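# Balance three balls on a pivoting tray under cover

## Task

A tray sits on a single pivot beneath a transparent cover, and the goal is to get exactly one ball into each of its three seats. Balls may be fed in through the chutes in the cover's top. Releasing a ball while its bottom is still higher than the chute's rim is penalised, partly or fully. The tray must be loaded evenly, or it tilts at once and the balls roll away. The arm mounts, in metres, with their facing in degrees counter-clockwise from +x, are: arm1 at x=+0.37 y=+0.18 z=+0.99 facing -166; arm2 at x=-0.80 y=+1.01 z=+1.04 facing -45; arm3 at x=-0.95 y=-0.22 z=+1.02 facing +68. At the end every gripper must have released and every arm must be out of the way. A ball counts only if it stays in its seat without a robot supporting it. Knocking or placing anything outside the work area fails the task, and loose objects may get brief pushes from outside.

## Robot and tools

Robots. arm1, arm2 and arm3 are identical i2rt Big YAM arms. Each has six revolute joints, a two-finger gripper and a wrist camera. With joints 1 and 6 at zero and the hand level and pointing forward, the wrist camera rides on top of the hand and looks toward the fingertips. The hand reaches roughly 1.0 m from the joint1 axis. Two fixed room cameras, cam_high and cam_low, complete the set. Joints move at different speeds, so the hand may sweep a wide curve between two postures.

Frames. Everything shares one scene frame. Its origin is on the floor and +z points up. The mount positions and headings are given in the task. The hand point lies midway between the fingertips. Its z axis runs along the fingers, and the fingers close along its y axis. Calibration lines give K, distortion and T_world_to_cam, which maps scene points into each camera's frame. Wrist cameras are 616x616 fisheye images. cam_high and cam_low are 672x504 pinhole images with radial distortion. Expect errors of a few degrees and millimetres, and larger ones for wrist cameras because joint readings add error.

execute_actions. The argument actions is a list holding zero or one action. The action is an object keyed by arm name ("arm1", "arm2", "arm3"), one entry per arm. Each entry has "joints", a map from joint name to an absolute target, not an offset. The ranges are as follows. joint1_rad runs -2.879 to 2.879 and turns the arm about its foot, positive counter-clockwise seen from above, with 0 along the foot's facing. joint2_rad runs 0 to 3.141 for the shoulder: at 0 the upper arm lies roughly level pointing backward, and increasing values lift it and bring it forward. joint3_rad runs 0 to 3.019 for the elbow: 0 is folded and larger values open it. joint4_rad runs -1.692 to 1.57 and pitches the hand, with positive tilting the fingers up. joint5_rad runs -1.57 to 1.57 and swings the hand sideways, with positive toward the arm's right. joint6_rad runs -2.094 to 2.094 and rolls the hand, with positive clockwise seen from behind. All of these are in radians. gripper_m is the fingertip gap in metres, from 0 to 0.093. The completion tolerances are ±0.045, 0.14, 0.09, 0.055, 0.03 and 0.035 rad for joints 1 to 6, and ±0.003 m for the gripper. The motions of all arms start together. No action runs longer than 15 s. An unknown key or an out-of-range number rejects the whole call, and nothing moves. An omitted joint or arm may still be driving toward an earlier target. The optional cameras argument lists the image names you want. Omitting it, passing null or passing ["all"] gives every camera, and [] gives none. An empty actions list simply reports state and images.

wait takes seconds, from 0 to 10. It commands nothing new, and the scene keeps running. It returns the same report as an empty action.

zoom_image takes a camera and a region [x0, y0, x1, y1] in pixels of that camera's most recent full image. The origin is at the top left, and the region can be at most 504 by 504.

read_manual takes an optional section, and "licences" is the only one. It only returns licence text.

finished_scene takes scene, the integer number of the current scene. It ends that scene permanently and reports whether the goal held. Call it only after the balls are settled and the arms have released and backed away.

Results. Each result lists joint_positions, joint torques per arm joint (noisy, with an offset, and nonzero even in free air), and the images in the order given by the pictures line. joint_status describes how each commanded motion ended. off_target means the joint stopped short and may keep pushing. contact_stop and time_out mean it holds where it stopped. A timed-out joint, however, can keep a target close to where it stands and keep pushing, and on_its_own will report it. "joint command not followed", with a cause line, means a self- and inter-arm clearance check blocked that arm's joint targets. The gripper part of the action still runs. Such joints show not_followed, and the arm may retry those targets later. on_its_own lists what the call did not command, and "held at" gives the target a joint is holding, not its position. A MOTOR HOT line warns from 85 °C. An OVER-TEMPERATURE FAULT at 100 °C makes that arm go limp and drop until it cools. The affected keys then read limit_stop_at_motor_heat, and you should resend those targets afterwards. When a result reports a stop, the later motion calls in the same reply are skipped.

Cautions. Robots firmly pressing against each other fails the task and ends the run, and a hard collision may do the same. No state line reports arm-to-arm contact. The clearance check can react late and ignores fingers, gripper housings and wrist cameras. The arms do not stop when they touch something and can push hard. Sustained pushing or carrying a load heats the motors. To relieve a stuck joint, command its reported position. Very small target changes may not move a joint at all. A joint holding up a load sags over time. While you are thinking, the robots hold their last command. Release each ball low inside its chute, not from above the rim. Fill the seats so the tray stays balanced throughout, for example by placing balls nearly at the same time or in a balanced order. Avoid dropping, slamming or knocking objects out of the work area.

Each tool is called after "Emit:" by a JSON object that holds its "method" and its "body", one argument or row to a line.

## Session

Emit:
{"method": "execute_actions", "body": {
  "actions": []
}}

Scene clock: 0.00 s.
Joint torques (N m, as the arm reports them, + toward a larger angle): no reading
Motor temperatures (°C, as the motors report them): arm1=[19 21 23 22 19 23] | arm2=[20 21 21 19 23 21] | arm3=[21 21 23 22 20 19]
arm1.joint_positions: joint1_rad=-0.059 joint2_rad=+0.369 joint3_rad=+1.699 joint4_rad=-1.530 joint5_rad=+0.209 joint6_rad=-0.284 gripper_m=+0.094
arm1.joint_status: not commanded
arm1.hand: x=+0.3441 y=+0.2100 z=+1.6441 quat_wxyz=(+0.114, -0.764, -0.117, +0.623) (m; scene frame)
arm2.joint_positions: joint1_rad=+0.038 joint2_rad=+0.537 joint3_rad=+1.369 joint4_rad=-1.188 joint5_rad=+0.111 joint6_rad=-0.214 gripper_m=+0.094
arm2.joint_status: not commanded
arm2.hand: x=-0.6535 y=+0.8363 z=+1.6128 quat_wxyz=(-0.482, -0.253, -0.783, +0.300) (m; scene frame)
arm3.joint_positions: joint1_rad=-0.437 joint2_rad=+0.525 joint3_rad=+1.597 joint4_rad=-1.497 joint5_rad=+0.059 joint6_rad=-0.003 gripper_m=+0.094
arm3.joint_status: not commanded
arm3.hand: x=-0.8362 y=-0.1307 z=+1.6266 quat_wxyz=(-0.508, +0.294, -0.792, -0.169) (m; scene frame)
pictures: arm1_cam_wrist, arm2_cam_wrist, arm3_cam_wrist, cam_high, cam_low
camera_calibration (this result's frames):
arm1_cam_wrist: T_world_to_cam=[[-0.0439628, 0.947549, 0.316574, -0.705024], [0.730238, 0.246729, -0.637085, 0.750239], [-0.681777, 0.203166, -0.702783, 1.47012], [0, 0, 0, 1]] pos_world=[0.423445, 0.18426, 1.73433]
arm2_cam_wrist: T_world_to_cam=[[-0.691785, -0.681655, 0.238285, -0.265733], [-0.682749, 0.509995, -0.523219, -0.0267972], [0.235131, -0.524644, -0.818207, 2.03829], [0, 0, 0, 1]] pos_world=[-0.68139, 0.901904, 1.71704]
arm3_cam_wrist: T_world_to_cam=[[0.628942, -0.776986, 0.0269266, 0.37611], [-0.674137, -0.562287, -0.478928, 0.145344], [0.387261, 0.283066, -0.877441, 1.91196], [0, 0, 0, 1]] pos_world=[-0.878997, -0.167253, 1.73711]
Images, in order (width x height): arm1_cam_wrist 616x616, arm2_cam_wrist 616x616, arm3_cam_wrist 616x616, cam_high 672x504, cam_low 672x504.

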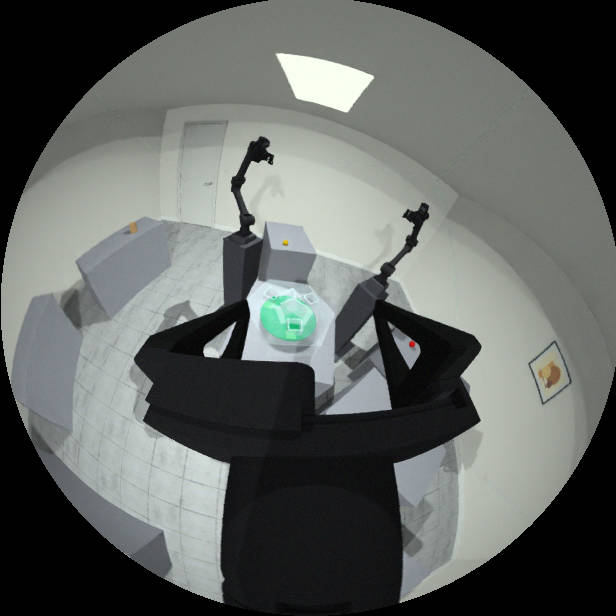

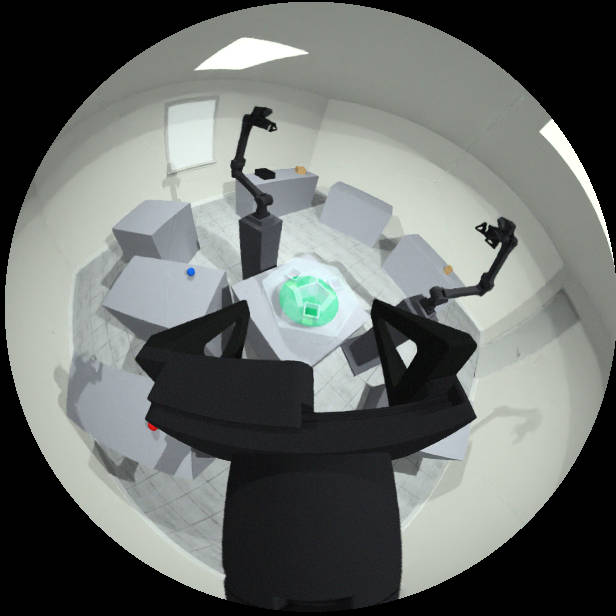

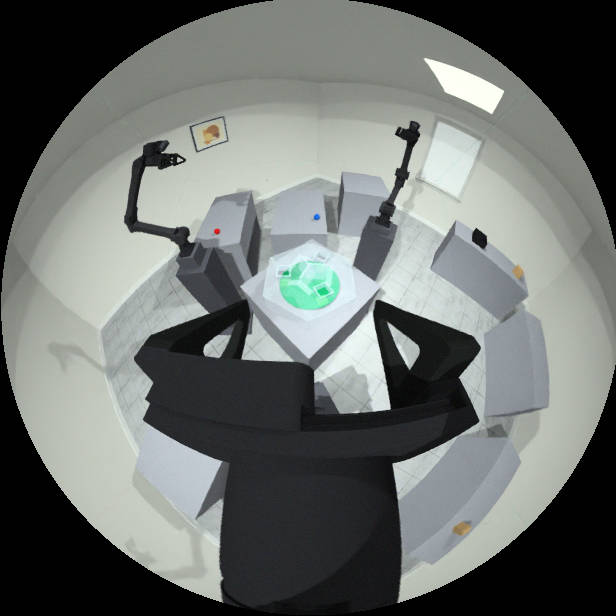

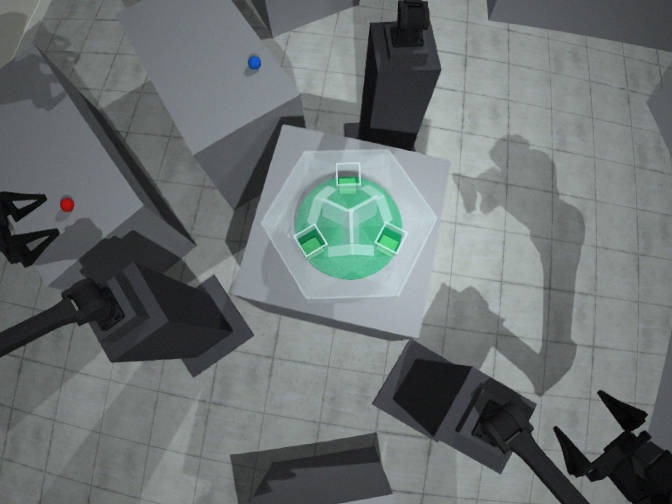

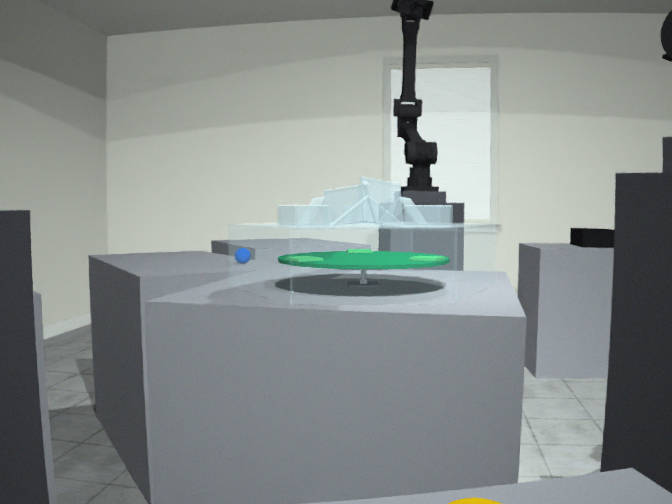

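Emit:
{"method": "execute_actions", "body": {
  "actions": [
    {"arm1":{"joints":{"joint1_rad":-1.752,"joint2_rad":2.355,"joint3_rad":1.705,"joint4_rad":-0.89,"joint5_rad":0,"joint6_rad":0}},"arm2":{"joints":{"joint1_rad":1.665,"joint2_rad":2.375,"joint3_rad":1.535,"joint4_rad":-0.707,"joint5_rad":0,"joint6_rad":0}},"arm3":{"joints":{"joint1_rad":1.315,"joint2_rad":2.30,"joint3_rad":1.49,"joint4_rad":-0.73,"joint5_rad":0,"joint6_rad":0}}}
  ],
  "cameras": ["arm1_cam_wrist","arm2_cam_wrist","arm3_cam_wrist"]
}}

Scene clock: 2.93 s.
Joint torques (N m, as the arm reports them, + toward a larger angle): arm1=[ -0.01 -18.16   7.36   0.45  -0.23   0.04] | arm2=[  0.26 -17.3    6.62   0.57   0.05   0.21] | arm3=[  0.17 -21.13   6.74   0.62   0.14   0.06]
Motor temperatures (°C, as the motors report them): arm1=[19 22 23 22 19 23] | arm2=[20 22 21 19 23 21] | arm3=[21 22 23 22 20 19]
arm1.joint_positions: joint1_rad=-1.748 joint2_rad=+2.367 joint3_rad=+1.693 joint4_rad=-0.898 joint5_rad=+0.001 joint6_rad=-0.013 gripper_m=+0.094
arm1.joint_status: all done
arm1.hand: x=+0.3312 y=+0.8210 z=+0.8581 quat_wxyz=(+0.003, -0.735, +0.678, +0.001) (m; scene frame)
arm2.joint_positions: joint1_rad=+1.669 joint2_rad=+2.373 joint3_rad=+1.528 joint4_rad=-0.714 joint5_rad=-0.001 joint6_rad=-0.015 gripper_m=+0.094
arm2.joint_status: all done
arm2.hand: x=-0.4143 y=+1.4692 z=+0.8557 quat_wxyz=(-0.009, +0.431, -0.902, -0.008) (m; scene frame)
arm3.joint_positions: joint1_rad=+1.314 joint2_rad=+2.312 joint3_rad=+1.479 joint4_rad=-0.732 joint5_rad=-0.002 joint6_rad=-0.003 gripper_m=+0.094
arm3.joint_status: all done
arm3.hand: x=-1.4184 y=+0.1294 z=+0.8520 quat_wxyz=(+0.008, +0.949, -0.316, -0.006) (m; scene frame)
pictures: arm1_cam_wrist, arm2_cam_wrist, arm3_cam_wrist
camera_calibration (this result's frames):
arm1_cam_wrist: T_world_to_cam=[[0.99695, 0.0779588, -0.00367913, -0.391776], [0.0656976, -0.812837, 0.578774, 0.154811], [0.04213, -0.577251, -0.815479, 1.28248], [0, 0, 0, 1]] pos_world=[0.32638, 0.896692, 0.954796]
arm2_cam_wrist: T_world_to_cam=[[0.782504, -0.622592, 0.0081298, 1.23242], [-0.514897, -0.639696, 0.570675, 0.2402], [-0.350097, -0.450742, -0.821136, 1.34612], [0, 0, 0, 1]] pos_world=[-0.369425, 1.52771, 0.958253]
arm3_cam_wrist: T_world_to_cam=[[0.606346, 0.795134, -0.0102907, 0.76147], [0.649224, -0.487524, 0.583805, 0.490094], [0.459186, -0.360669, -0.811829, 1.51357], [0, 0, 0, 1]] pos_world=[-1.4749, 0.179358, 0.950473]
Images, in order (width x height): arm1_cam_wrist 616x616, arm2_cam_wrist 616x616, arm3_cam_wrist 616x616.

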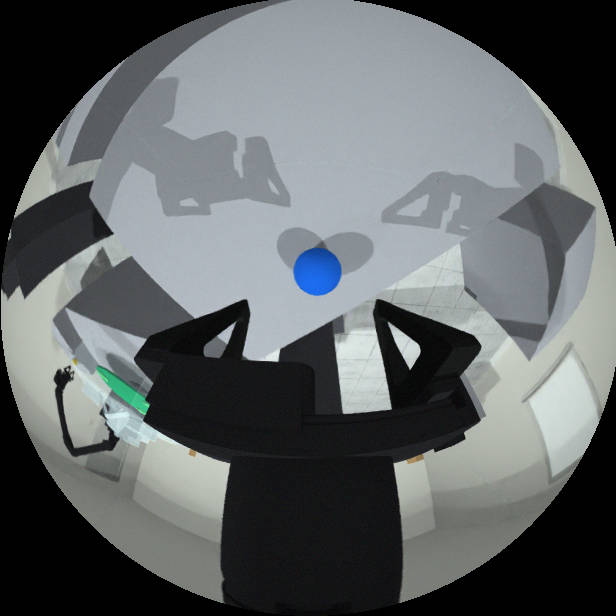

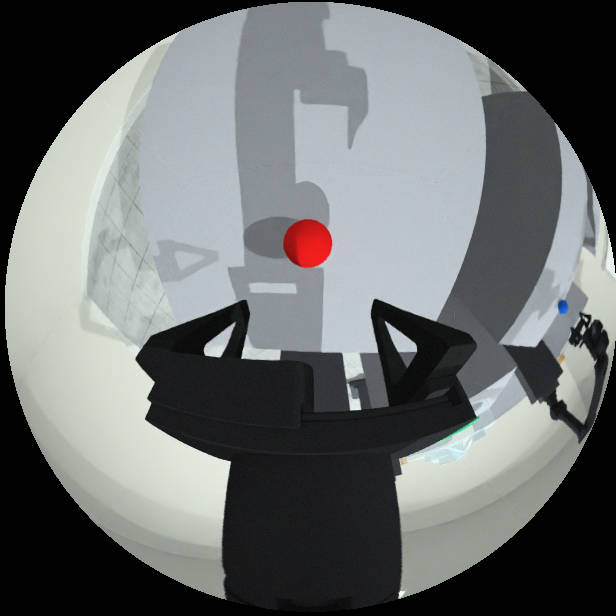

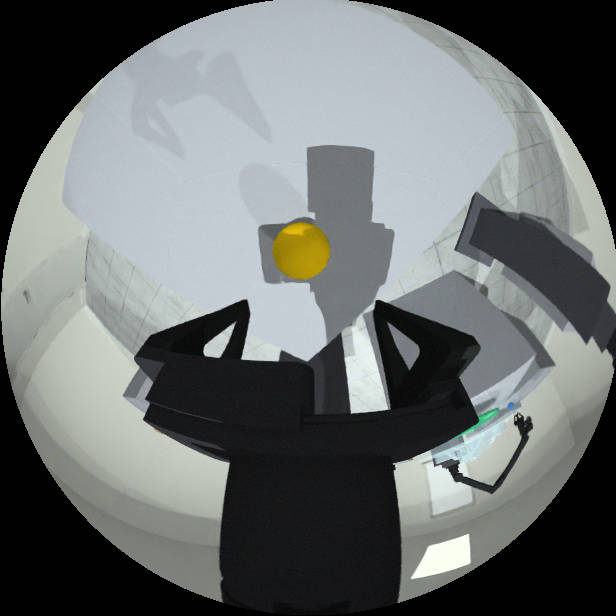

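Emit:
{"method": "execute_actions", "body": {
  "actions": [
    {"arm1":{"joints":{"joint1_rad":-1.768,"joint2_rad":2.51,"joint3_rad":1.695,"joint4_rad":-0.735}},"arm2":{"joints":{"joint2_rad":2.595,"joint3_rad":1.715,"joint4_rad":-0.645}},"arm3":{"joints":{"joint1_rad":1.338,"joint2_rad":2.48,"joint3_rad":1.635,"joint4_rad":-0.67}}}
  ],
  "cameras": ["arm1_cam_wrist","arm2_cam_wrist","arm3_cam_wrist"]
}}

Scene clock: 4.53 s.
Joint torques (N m, as the arm reports them, + toward a larger angle): arm1=[ -0.05 -18.45   6.54   0.79  -0.23   0.04] | arm2=[  0.86 -18.43   7.75   0.64   0.05   0.21] | arm3=[  0.52 -22.6    7.6    0.73   0.14   0.06]
Motor temperatures (°C, as the motors report them): arm1=[19 22 23 22 19 23] | arm2=[20 22 22 19 23 21] | arm3=[21 22 24 22 20 19]
arm1.joint_positions: joint1_rad=-1.764 joint2_rad=+2.528 joint3_rad=+1.682 joint4_rad=-0.754 joint5_rad=+0.001 joint6_rad=-0.013 gripper_m=+0.094
arm1.joint_status: all done
arm1.hand: x=+0.3432 y=+0.8008 z=+0.7565 quat_wxyz=(-0.006, -0.729, +0.684, -0.009) (m; scene frame)
arm2.joint_positions: joint1_rad=+1.669 joint2_rad=+2.595 joint3_rad=+1.692 joint4_rad=-0.654 joint5_rad=-0.001 joint6_rad=-0.015 gripper_m=+0.094
arm2.joint_status: all done
arm2.hand: x=-0.3995 y=+1.4879 z=+0.7662 quat_wxyz=(-0.010, +0.431, -0.902, -0.009) (m; scene frame)
arm3.joint_positions: joint1_rad=+1.332 joint2_rad=+2.494 joint3_rad=+1.611 joint4_rad=-0.674 joint5_rad=-0.002 joint6_rad=-0.003 gripper_m=+0.094
arm3.joint_status: all done
arm3.hand: x=-1.4453 y=+0.1345 z=+0.7805 quat_wxyz=(+0.007, +0.951, -0.308, -0.010) (m; scene frame)
pictures: arm1_cam_wrist, arm2_cam_wrist, arm3_cam_wrist
camera_calibration (this result's frames):
arm1_cam_wrist: T_world_to_cam=[[0.998128, 0.0610298, -0.00408772, -0.3891], [0.0512085, -0.797213, 0.601522, 0.171643], [0.033452, -0.600605, -0.798846, 1.19654], [0, 0, 0, 1]] pos_world=[0.339555, 0.879229, 0.851012]
arm2_cam_wrist: T_world_to_cam=[[0.782486, -0.622614, 0.00817262, 1.23323], [-0.515601, -0.640524, 0.569108, 0.313094], [-0.3491, -0.449533, -0.822222, 1.28567], [0, 0, 0, 1]] pos_world=[-0.354728, 1.54633, 0.868846]
arm3_cam_wrist: T_world_to_cam=[[0.592034, 0.805847, -0.0103062, 0.750893], [0.661514, -0.478613, 0.577347, 0.573398], [0.46032, -0.348626, -0.816434, 1.4733], [0, 0, 0, 1]] pos_world=[-1.50205, 0.182961, 0.879538]
Images, in order (width x height): arm1_cam_wrist 616x616, arm2_cam_wrist 616x616, arm3_cam_wrist 616x616.

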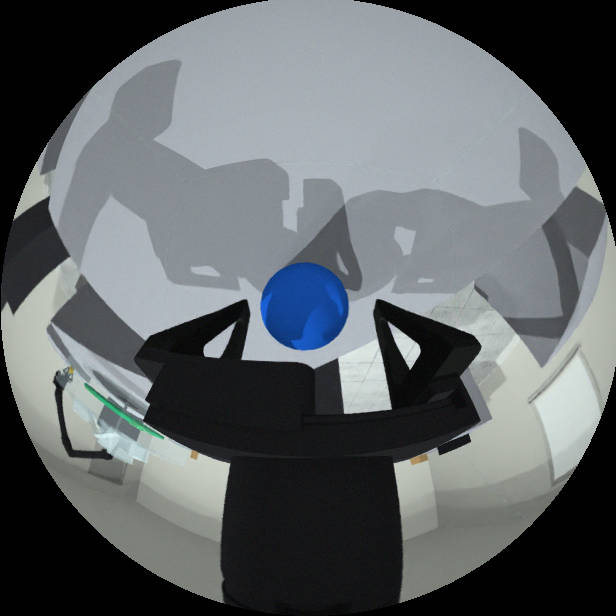

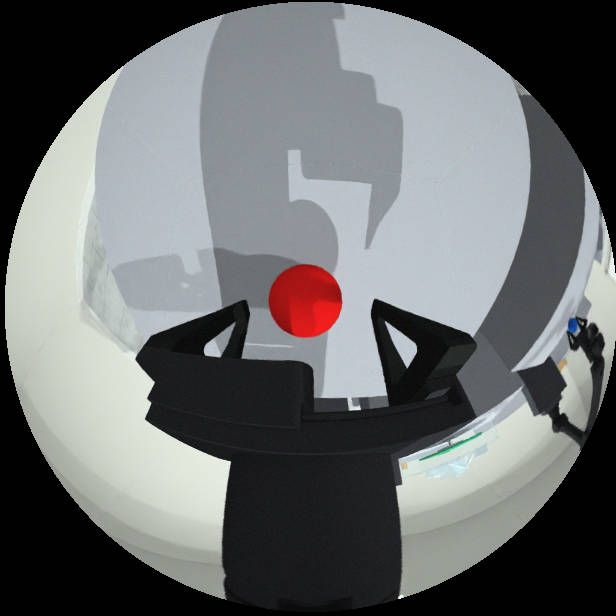

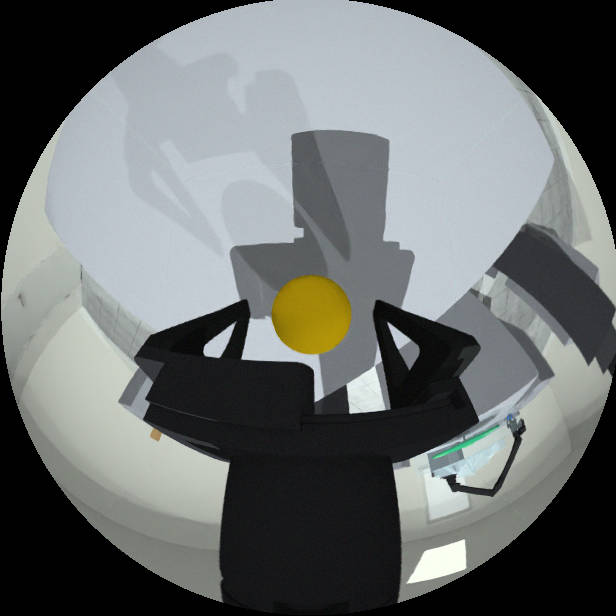

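Emit:
{"method": "execute_actions", "body": {
  "actions": [
    {"arm1":{"joints":{"joint1_rad":-1.752,"joint4_rad":-0.71}},"arm2":{"joints":{"joint1_rad":1.685,"joint2_rad":2.642,"joint4_rad":-0.613}},"arm3":{"joints":{"joint2_rad":2.513}}}
  ],
  "cameras": ["arm1_cam_wrist","arm2_cam_wrist","arm3_cam_wrist"]
}}

Scene clock: 5.47 s.
Joint torques (N m, as the arm reports them, + toward a larger angle): arm1=[  0.6  -18.42   6.6    0.91  -0.23   0.03] | arm2=[  2.07 -17.17   7.63   0.9    0.05   0.21] | arm3=[  0.63 -20.2    7.49   0.7    0.14   0.07]
Motor temperatures (°C, as the motors report them): arm1=[19 23 24 22 19 23] | arm2=[20 22 22 19 23 21] | arm3=[21 23 24 22 20 19]
arm1.joint_positions: joint1_rad=-1.759 joint2_rad=+2.528 joint3_rad=+1.682 joint4_rad=-0.730 joint5_rad=+0.001 joint6_rad=-0.013 gripper_m=+0.094
arm1.joint_status: all done
arm1.hand: x=+0.3396 y=+0.8065 z=+0.7564 quat_wxyz=(+0.002, -0.731, +0.682, -0.001) (m; scene frame)
arm2.joint_positions: joint1_rad=+1.670 joint2_rad=+2.618 joint3_rad=+1.692 joint4_rad=-0.629 joint5_rad=-0.001 joint6_rad=-0.015 gripper_m=+0.094
arm2.joint_status: all done
arm2.hand: x=-0.4023 y=+1.4861 z=+0.7524 quat_wxyz=(-0.011, +0.432, -0.902, -0.009) (m; scene frame)
arm3.joint_positions: joint1_rad=+1.332 joint2_rad=+2.503 joint3_rad=+1.611 joint4_rad=-0.674 joint5_rad=-0.002 joint6_rad=-0.003 gripper_m=+0.094
arm3.joint_status: all done
arm3.hand: x=-1.4425 y=+0.1324 z=+0.7749 quat_wxyz=(+0.008, +0.951, -0.308, -0.006) (m; scene frame)
pictures: arm1_cam_wrist, arm2_cam_wrist, arm3_cam_wrist
camera_calibration (this result's frames):
arm1_cam_wrist: T_world_to_cam=[[0.997778, 0.0665179, -0.00380675, -0.390357], [0.0562952, -0.81112, 0.582165, 0.200568], [0.0356367, -0.581085, -0.813062, 1.19431], [0, 0, 0, 1]] pos_world=[0.335637, 0.882645, 0.852797]
arm2_cam_wrist: T_world_to_cam=[[0.783417, -0.621442, 0.00823333, 1.23305], [-0.515336, -0.642136, 0.56753, 0.321976], [-0.3474, -0.448856, -0.823311, 1.27295], [0, 0, 0, 1]] pos_world=[-0.35784, 1.54439, 0.85515]
arm3_cam_wrist: T_world_to_cam=[[0.591983, 0.805885, -0.0102627, 0.750801], [0.65711, -0.475245, 0.585106, 0.56095], [0.466651, -0.353116, -0.810892, 1.47212], [0, 0, 0, 1]] pos_world=[-1.50003, 0.18136, 0.873223]
Images, in order (width x height): arm1_cam_wrist 616x616, arm2_cam_wrist 616x616, arm3_cam_wrist 616x616.

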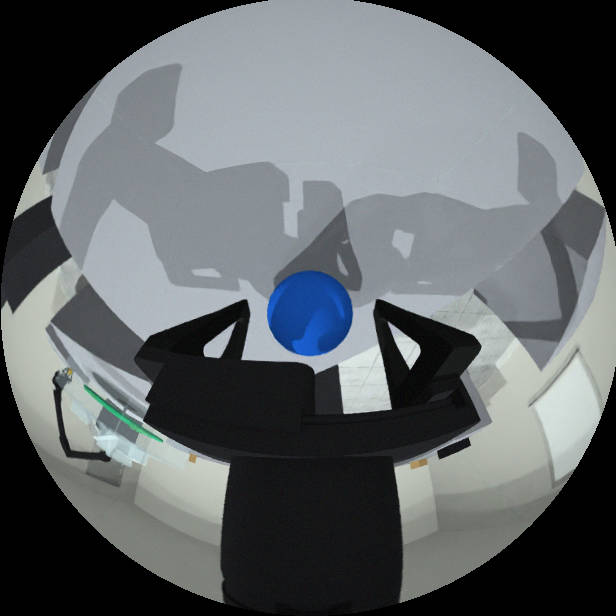

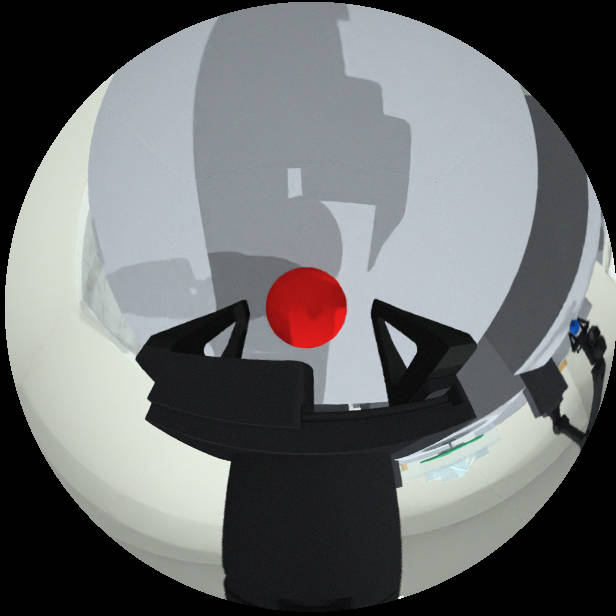

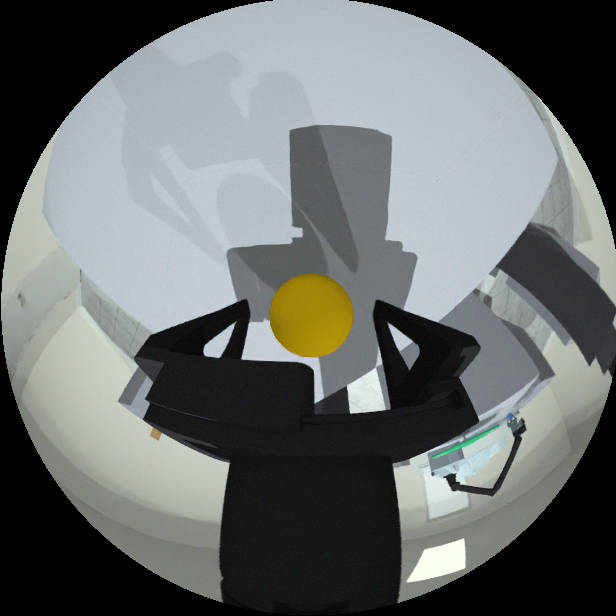

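Arm2 a little lower; close the others.

Emit:
{"method": "execute_actions", "body": {
  "actions": [
    {"arm1":{"joints":{"gripper_m":0.048}},"arm2":{"joints":{"joint2_rad":2.656,"joint4_rad":-0.6,"gripper_m":0.07}},"arm3":{"joints":{"gripper_m":0.048}}}
  ],
  "cameras": []
}}

Emit:
{"method": "execute_actions", "body": {
  "actions": [
    {"arm2":{"joints":{"gripper_m":0.048}}}
  ]
}}

Emit:
{"method": "zoom_image", "body": {
  "camera": "cam_high",
  "region": [230, 110, 460, 330]
}}

Scene clock: 6.23 s.
Joint torques (N m, as the arm reports them, + toward a larger angle): arm1=[  0.59 -18.58   6.49   0.85  -0.2    0.04] | arm2=[  2.12 -16.     7.59   0.95   0.05   0.21] | arm3=[  0.48 -20.29   7.54   0.67   0.14   0.06]
Motor temperatures (°C, as the motors report them): arm1=[19 23 24 22 19 23] | arm2=[20 23 22 19 23 21] | arm3=[21 23 24 22 20 19]
arm1.joint_positions: joint1_rad=-1.759 joint2_rad=+2.528 joint3_rad=+1.682 joint4_rad=-0.729 joint5_rad=+0.000 joint6_rad=-0.013 gripper_m=+0.055
arm1.joint_status: gripper_m off_target (ended at +0.055, target +0.048)
arm1.hand: x=+0.3392 y=+0.8067 z=+0.7564 quat_wxyz=(+0.002, -0.731, +0.682, +0.000) (m; scene frame)
arm2.joint_positions: joint1_rad=+1.670 joint2_rad=+2.628 joint3_rad=+1.692 joint4_rad=-0.616 joint5_rad=-0.001 joint6_rad=-0.015 gripper_m=+0.070
arm2.joint_status: all done
arm2.hand: x=-0.4032 y=+1.4851 z=+0.7463 quat_wxyz=(-0.012, +0.432, -0.902, -0.010) (m; scene frame)
arm3.joint_positions: joint1_rad=+1.332 joint2_rad=+2.503 joint3_rad=+1.611 joint4_rad=-0.674 joint5_rad=-0.002 joint6_rad=-0.003 gripper_m=+0.055
arm3.joint_status: gripper_m off_target (ended at +0.055, target +0.048)
arm3.hand: x=-1.4425 y=+0.1324 z=+0.7749 quat_wxyz=(+0.008, +0.951, -0.308, -0.006) (m; scene frame)
pictures: none
No camera images: the call's "cameras" was empty. Leave "cameras" out to get every camera's image.

Scene clock: 6.73 s.
Joint torques (N m, as the arm reports them, + toward a larger angle): arm1=[  0.54 -18.55   6.5    0.85  -0.2    0.04] | arm2=[  2.03 -16.21   7.45   0.9    0.05   0.2 ] | arm3=[  0.34 -20.41   7.53   0.69   0.14   0.06]
Motor temperatures (°C, as the motors report them): arm1=[19 23 24 22 19 23] | arm2=[20 23 22 19 23 21] | arm3=[21 23 24 22 20 19]
arm1.joint_positions: joint1_rad=-1.759 joint2_rad=+2.528 joint3_rad=+1.682 joint4_rad=-0.729 joint5_rad=+0.000 joint6_rad=-0.013 gripper_m=+0.055
arm1.joint_status: not commanded
arm1.hand: x=+0.3392 y=+0.8067 z=+0.7564 quat_wxyz=(+0.002, -0.731, +0.682, +0.000) (m; scene frame)
arm2.joint_positions: joint1_rad=+1.671 joint2_rad=+2.629 joint3_rad=+1.692 joint4_rad=-0.616 joint5_rad=-0.001 joint6_rad=-0.015 gripper_m=+0.055
arm2.joint_status: gripper_m off_target (ended at +0.055, target +0.048)
arm2.hand: x=-0.4034 y=+1.4853 z=+0.7460 quat_wxyz=(-0.012, +0.432, -0.902, -0.010) (m; scene frame)
arm3.joint_positions: joint1_rad=+1.332 joint2_rad=+2.503 joint3_rad=+1.611 joint4_rad=-0.674 joint5_rad=-0.002 joint6_rad=-0.003 gripper_m=+0.055
arm3.joint_status: not commanded
arm3.hand: x=-1.4425 y=+0.1324 z=+0.7749 quat_wxyz=(+0.008, +0.951, -0.308, -0.006) (m; scene frame)
pictures: arm1_cam_wrist, arm2_cam_wrist, arm3_cam_wrist, cam_high, cam_low
camera_calibration (this result's frames):
arm1_cam_wrist: T_world_to_cam=[[0.997749, 0.0669053, -0.00455909, -0.389723], [0.0570744, -0.811515, 0.581537, 0.201254], [0.0352081, -0.580488, -0.813507, 1.19442], [0, 0, 0, 1]] pos_world=[0.335307, 0.882741, 0.852854]
arm2_cam_wrist: T_world_to_cam=[[0.783395, -0.621469, 0.00827746, 1.2334], [-0.516171, -0.643128, 0.565645, 0.327064], [-0.346207, -0.447396, -0.824607, 1.26632], [0, 0, 0, 1]] pos_world=[-0.359011, 1.54341, 0.849004]
arm3_cam_wrist: T_world_to_cam=[[0.591983, 0.805885, -0.0102627, 0.750801], [0.65711, -0.475245, 0.585106, 0.56095], [0.466651, -0.353116, -0.810892, 1.47212], [0, 0, 0, 1]] pos_world=[-1.50003, 0.18136, 0.873223]
Images, in order (width x height): arm1_cam_wrist 616x616, arm2_cam_wrist 616x616, arm3_cam_wrist 616x616, cam_high 672x504, cam_low 672x504.

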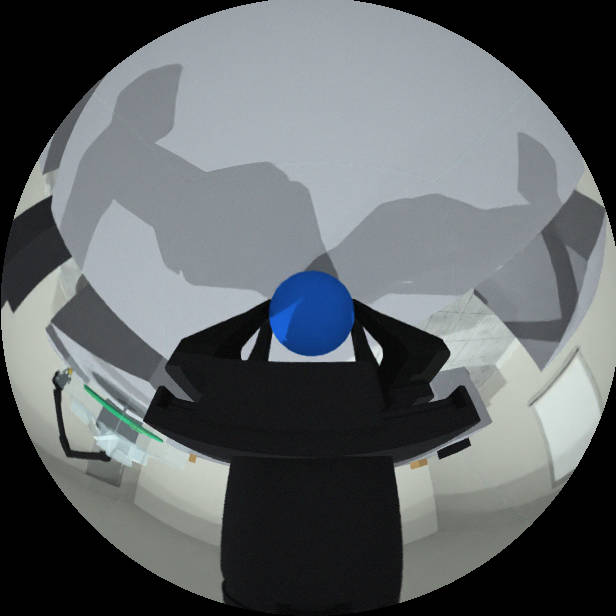

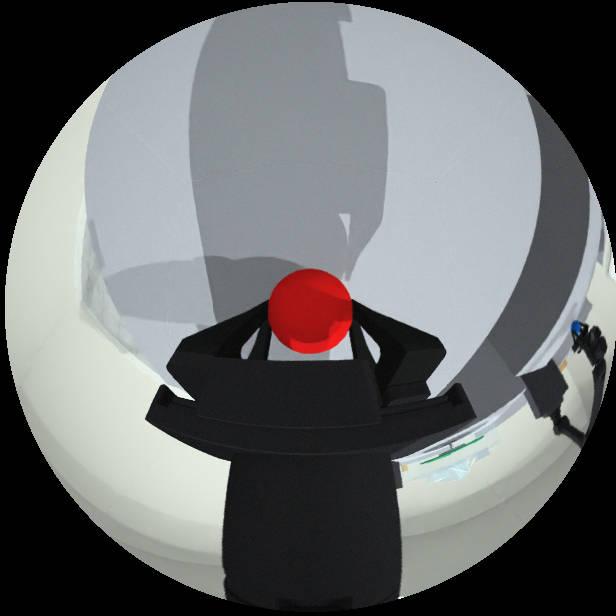

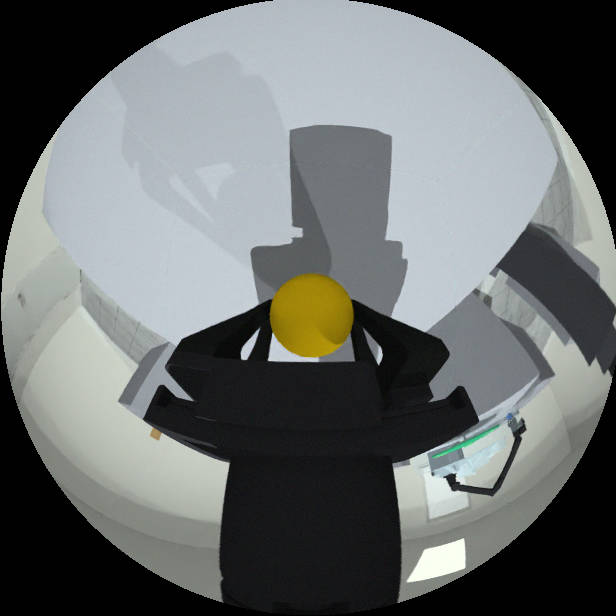

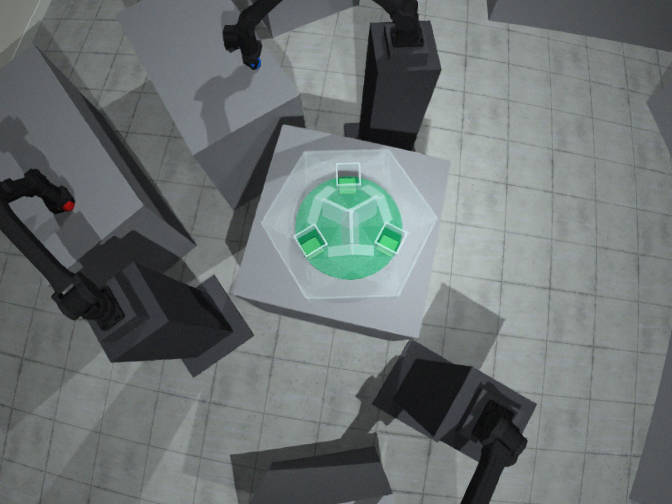

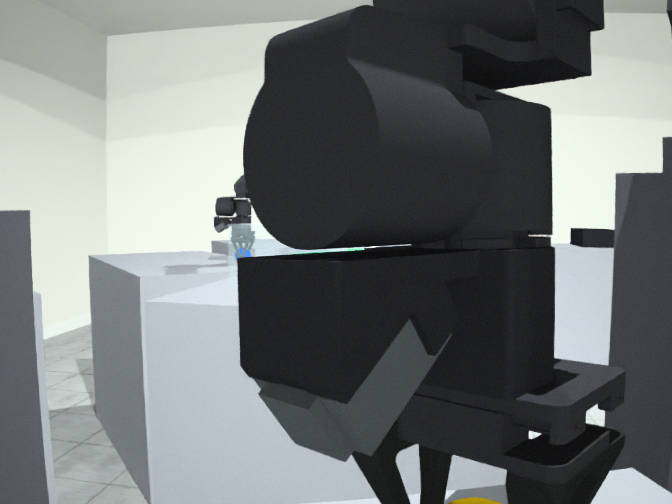

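Region (230, 110, 460, 330) of cam_high's 672x504 image, scaled by 2.191, with more detail than that image has; it fills the top 482 rows of this view, and the rest is white.

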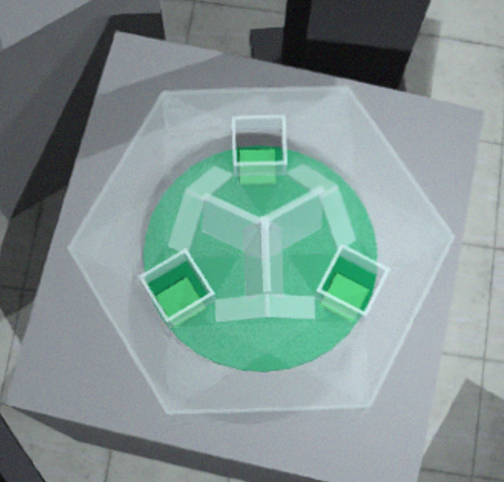

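Emit:
{"method": "execute_actions", "body": {
  "actions": [
    {"arm1":{"joints":{"joint1_rad":-0.484,"joint2_rad":1.85,"joint3_rad":1.42,"joint4_rad":-1.13,"joint6_rad":0.35}},"arm2":{"joints":{"joint1_rad":-0.255,"joint2_rad":2.048,"joint3_rad":1.61,"joint4_rad":-1.12,"joint6_rad":0.62}},"arm3":{"joints":{"joint1_rad":-0.59,"joint2_rad":2.0,"joint3_rad":1.645,"joint4_rad":-1.18,"joint6_rad":0.17}}}
  ],
  "cameras": ["arm1_cam_wrist","arm2_cam_wrist","arm3_cam_wrist","cam_low"]
}}

Scene clock: 9.40 s.
Joint torques (N m, as the arm reports them, + toward a larger angle): arm1=[ -0.41 -13.82   7.94  -0.43  -0.08   0.06] | arm2=[  2.33 -16.8    8.47  -0.28   0.05   0.21] | arm3=[  0.12 -21.62   8.67   0.15   0.06   0.11]
Motor temperatures (°C, as the motors report them): arm1=[19 23 24 22 19 23] | arm2=[20 23 22 19 23 21] | arm3=[21 23 25 22 20 19]
arm1.joint_positions: joint1_rad=-0.477 joint2_rad=+1.856 joint3_rad=+1.410 joint4_rad=-1.114 joint5_rad=-0.002 joint6_rad=+0.334 gripper_m=+0.055
arm1.joint_status: all done
arm1.hand: x=-0.1527 y=+0.3075 z=+1.0545 quat_wxyz=(+0.003, -0.960, +0.279, +0.005) (m; scene frame)
arm2.joint_positions: joint1_rad=-0.267 joint2_rad=+2.050 joint3_rad=+1.606 joint4_rad=-1.105 joint5_rad=+0.001 joint6_rad=+0.605 gripper_m=+0.055
arm2.joint_status: all done
arm2.hand: x=-0.5011 y=+0.4776 z=+1.0540 quat_wxyz=(-0.006, -0.739, -0.673, -0.002) (m; scene frame)
arm3.joint_positions: joint1_rad=-0.594 joint2_rad=+2.025 joint3_rad=+1.636 joint4_rad=-1.172 joint5_rad=+0.002 joint6_rad=+0.162 gripper_m=+0.055
arm3.joint_status: all done
arm3.hand: x=-0.4444 y=+0.1132 z=+1.0563 quat_wxyz=(+0.001, +0.211, -0.977, +0.004) (m; scene frame)
pictures: arm1_cam_wrist, arm2_cam_wrist, arm3_cam_wrist, cam_low
camera_calibration (this result's frames):
arm1_cam_wrist: T_world_to_cam=[[0.539197, 0.842162, -0.00548232, -0.171546], [0.690861, -0.438585, 0.574764, -0.359894], [0.48164, -0.313699, -0.818301, 1.15564], [0, 0, 0, 1]] pos_world=[-0.215466, 0.349146, 1.15157]
arm2_cam_wrist: T_world_to_cam=[[-0.996284, 0.0860836, 0.0028404, -0.542814], [0.0713834, 0.806801, 0.586496, -0.965665], [0.048196, 0.584519, -0.809947, 0.724956], [0, 0, 0, 1]] pos_world=[-0.506805, 0.402076, 1.15508]
arm3_cam_wrist: T_world_to_cam=[[0.405225, -0.914082, 0.0156834, 0.262529], [-0.739773, -0.317776, 0.593089, -0.915753], [-0.537148, -0.251937, -0.804984, 0.763995], [0, 0, 0, 1]] pos_world=[-0.373454, 0.141447, 1.15401]
Images, in order (width x height): arm1_cam_wrist 616x616, arm2_cam_wrist 616x616, arm3_cam_wrist 616x616, cam_low 672x504.

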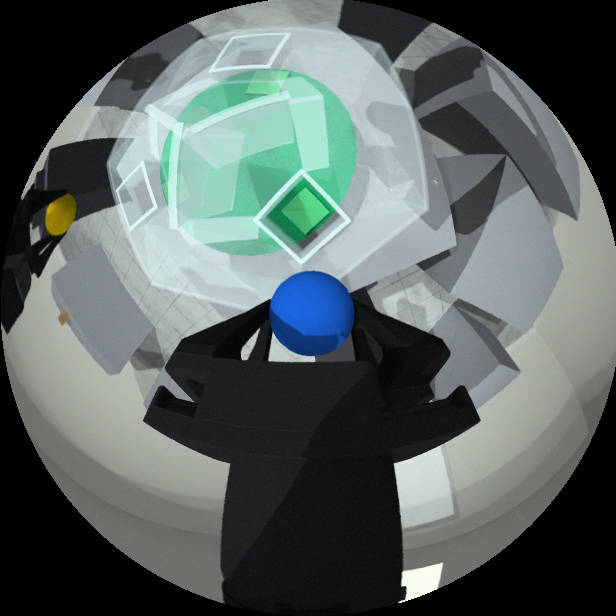

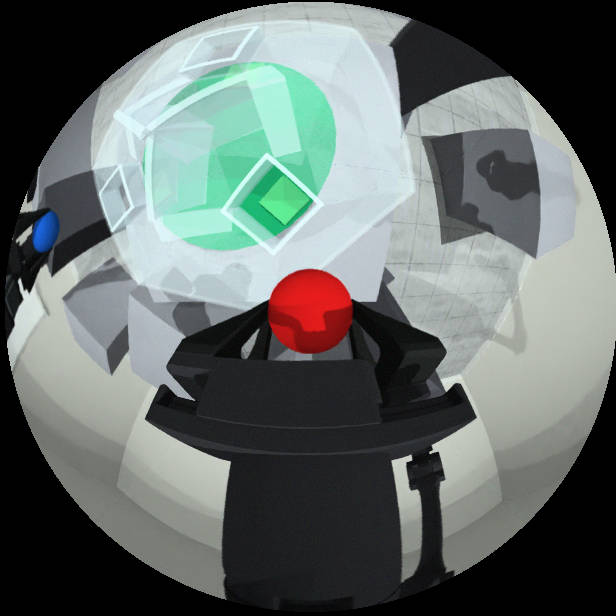

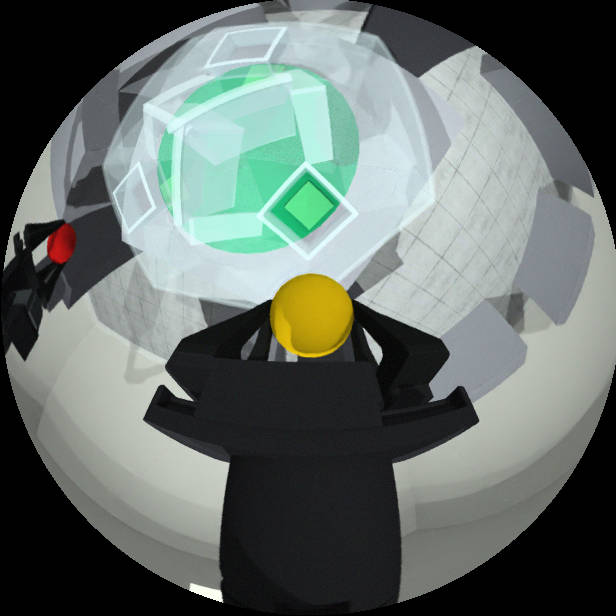

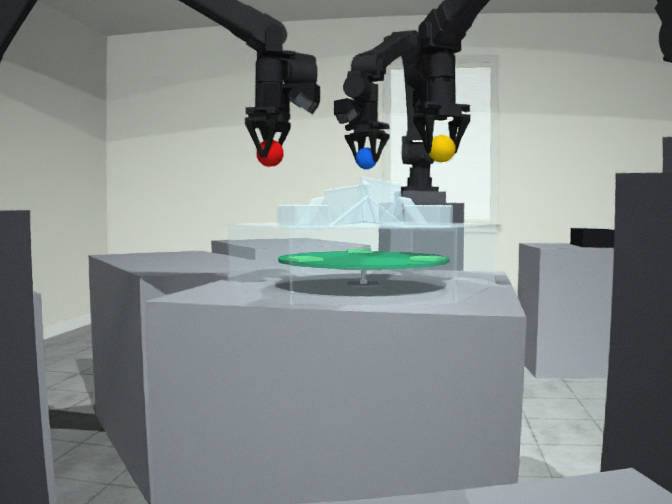

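Emit:
{"method": "execute_actions", "body": {
  "actions": [
    {"arm1":{"joints":{"joint1_rad":-0.49,"joint2_rad":2.052,"joint3_rad":1.555,"joint4_rad":-0.985}},"arm2":{"joints":{"joint1_rad":-0.25,"joint2_rad":2.325,"joint3_rad":1.945,"joint4_rad":-1.135}},"arm3":{"joints":{"joint1_rad":-0.606,"joint2_rad":2.22,"joint3_rad":1.825,"joint4_rad":-1.09}}}
  ],
  "cameras": ["arm1_cam_wrist","arm2_cam_wrist","arm3_cam_wrist","cam_low"]
}}

Emit:
{"method": "zoom_image", "body": {
  "camera": "cam_low",
  "region": [245, 140, 485, 240]
}}

Scene clock: 10.87 s.
Joint torques (N m, as the arm reports them, + toward a larger angle): arm1=[ -0.41 -16.78   9.72   0.59  -0.07   0.06] | arm2=[  2.13 -20.21  12.25  -0.04   0.05   0.2 ] | arm3=[ -1.01 -24.73  11.41   0.6    0.05   0.11]
Motor temperatures (°C, as the motors report them): arm1=[19 24 25 22 19 23] | arm2=[20 24 23 19 23 21] | arm3=[21 24 25 22 20 19]
arm1.joint_positions: joint1_rad=-0.483 joint2_rad=+2.081 joint3_rad=+1.513 joint4_rad=-0.997 joint5_rad=-0.002 joint6_rad=+0.335 gripper_m=+0.055
arm1.joint_status: all done
arm1.hand: x=-0.1994 y=+0.3229 z=+0.9673 quat_wxyz=(+0.003, -0.959, +0.283, +0.003) (m; scene frame)
arm2.joint_positions: joint1_rad=-0.265 joint2_rad=+2.336 joint3_rad=+1.897 joint4_rad=-1.126 joint5_rad=+0.001 joint6_rad=+0.605 gripper_m=+0.055
arm2.joint_status: all done
arm2.hand: x=-0.4637 y=+0.4155 z=+0.9764 quat_wxyz=(+0.002, -0.739, -0.674, -0.004) (m; scene frame)
arm3.joint_positions: joint1_rad=-0.596 joint2_rad=+2.252 joint3_rad=+1.780 joint4_rad=-1.093 joint5_rad=+0.002 joint6_rad=+0.162 gripper_m=+0.055
arm3.joint_status: all done
arm3.hand: x=-0.4033 y=+0.1385 z=+0.9671 quat_wxyz=(+0.004, +0.210, -0.978, +0.005) (m; scene frame)
pictures: arm1_cam_wrist, arm2_cam_wrist, arm3_cam_wrist, cam_low
camera_calibration (this result's frames):
arm1_cam_wrist: T_world_to_cam=[[0.544686, 0.838628, -0.00436263, -0.158722], [0.686097, -0.442614, 0.577376, -0.27294], [0.482273, -0.317482, -0.816466, 1.11115], [0, 0, 0, 1]] pos_world=[-0.262159, 0.365071, 1.06411]
arm2_cam_wrist: T_world_to_cam=[[-0.996432, 0.0835675, 0.0118217, -0.507815], [0.0740701, 0.798716, 0.597132, -0.878527], [0.0404586, 0.595877, -0.802056, 0.680602], [0, 0, 0, 1]] pos_world=[-0.468467, 0.338575, 1.07648]
arm3_cam_wrist: T_world_to_cam=[[0.403526, -0.914818, 0.0165496, 0.269002], [-0.737939, -0.314705, 0.596998, -0.827883], [-0.540936, -0.253117, -0.802072, 0.716411], [0, 0, 0, 1]] pos_world=[-0.331944, 0.166885, 1.06441]
Images, in order (width x height): arm1_cam_wrist 616x616, arm2_cam_wrist 616x616, arm3_cam_wrist 616x616, cam_low 672x504.

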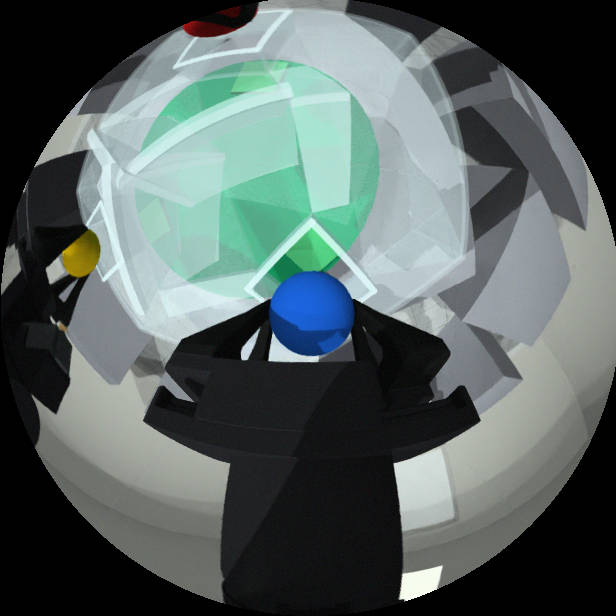

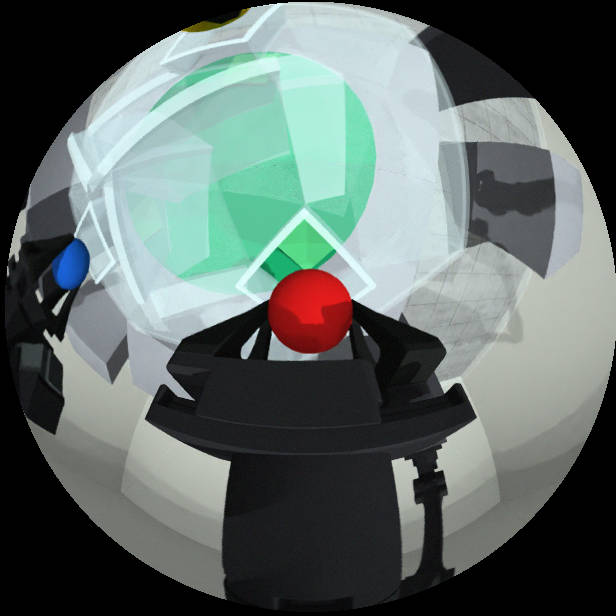

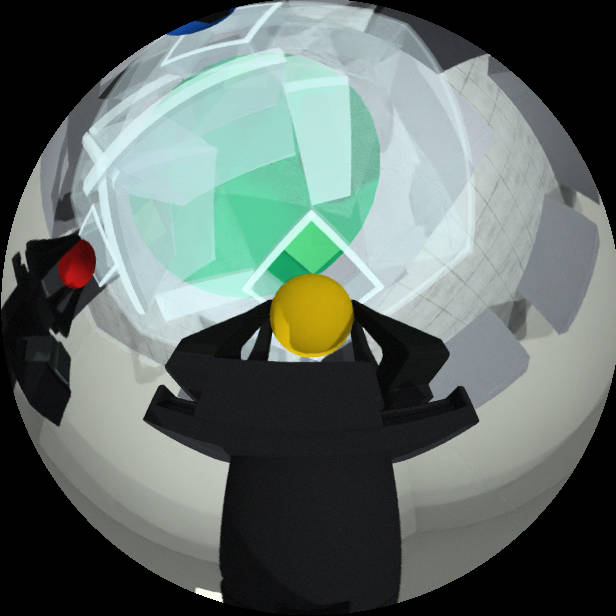

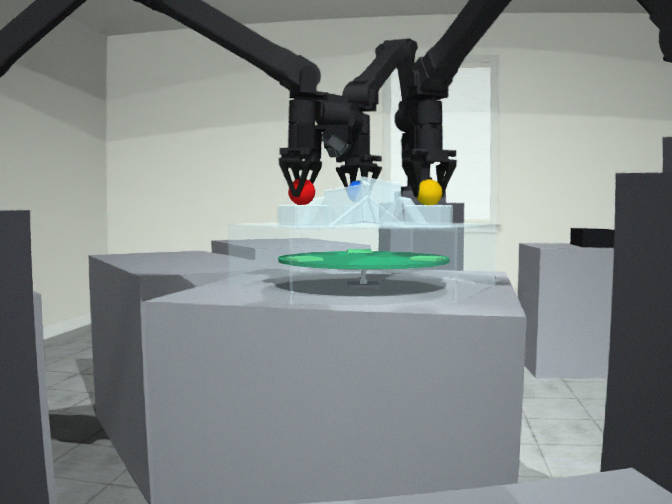

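Region (245, 140, 485, 240) of cam_low's 672x504 image, scaled by 2.100, with more detail than that image has; it fills the top 210 rows of this view, and the rest is white.

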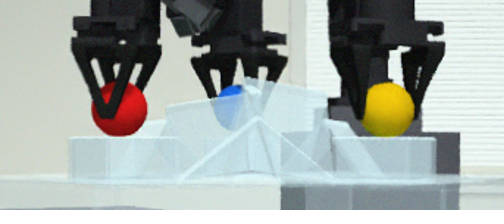

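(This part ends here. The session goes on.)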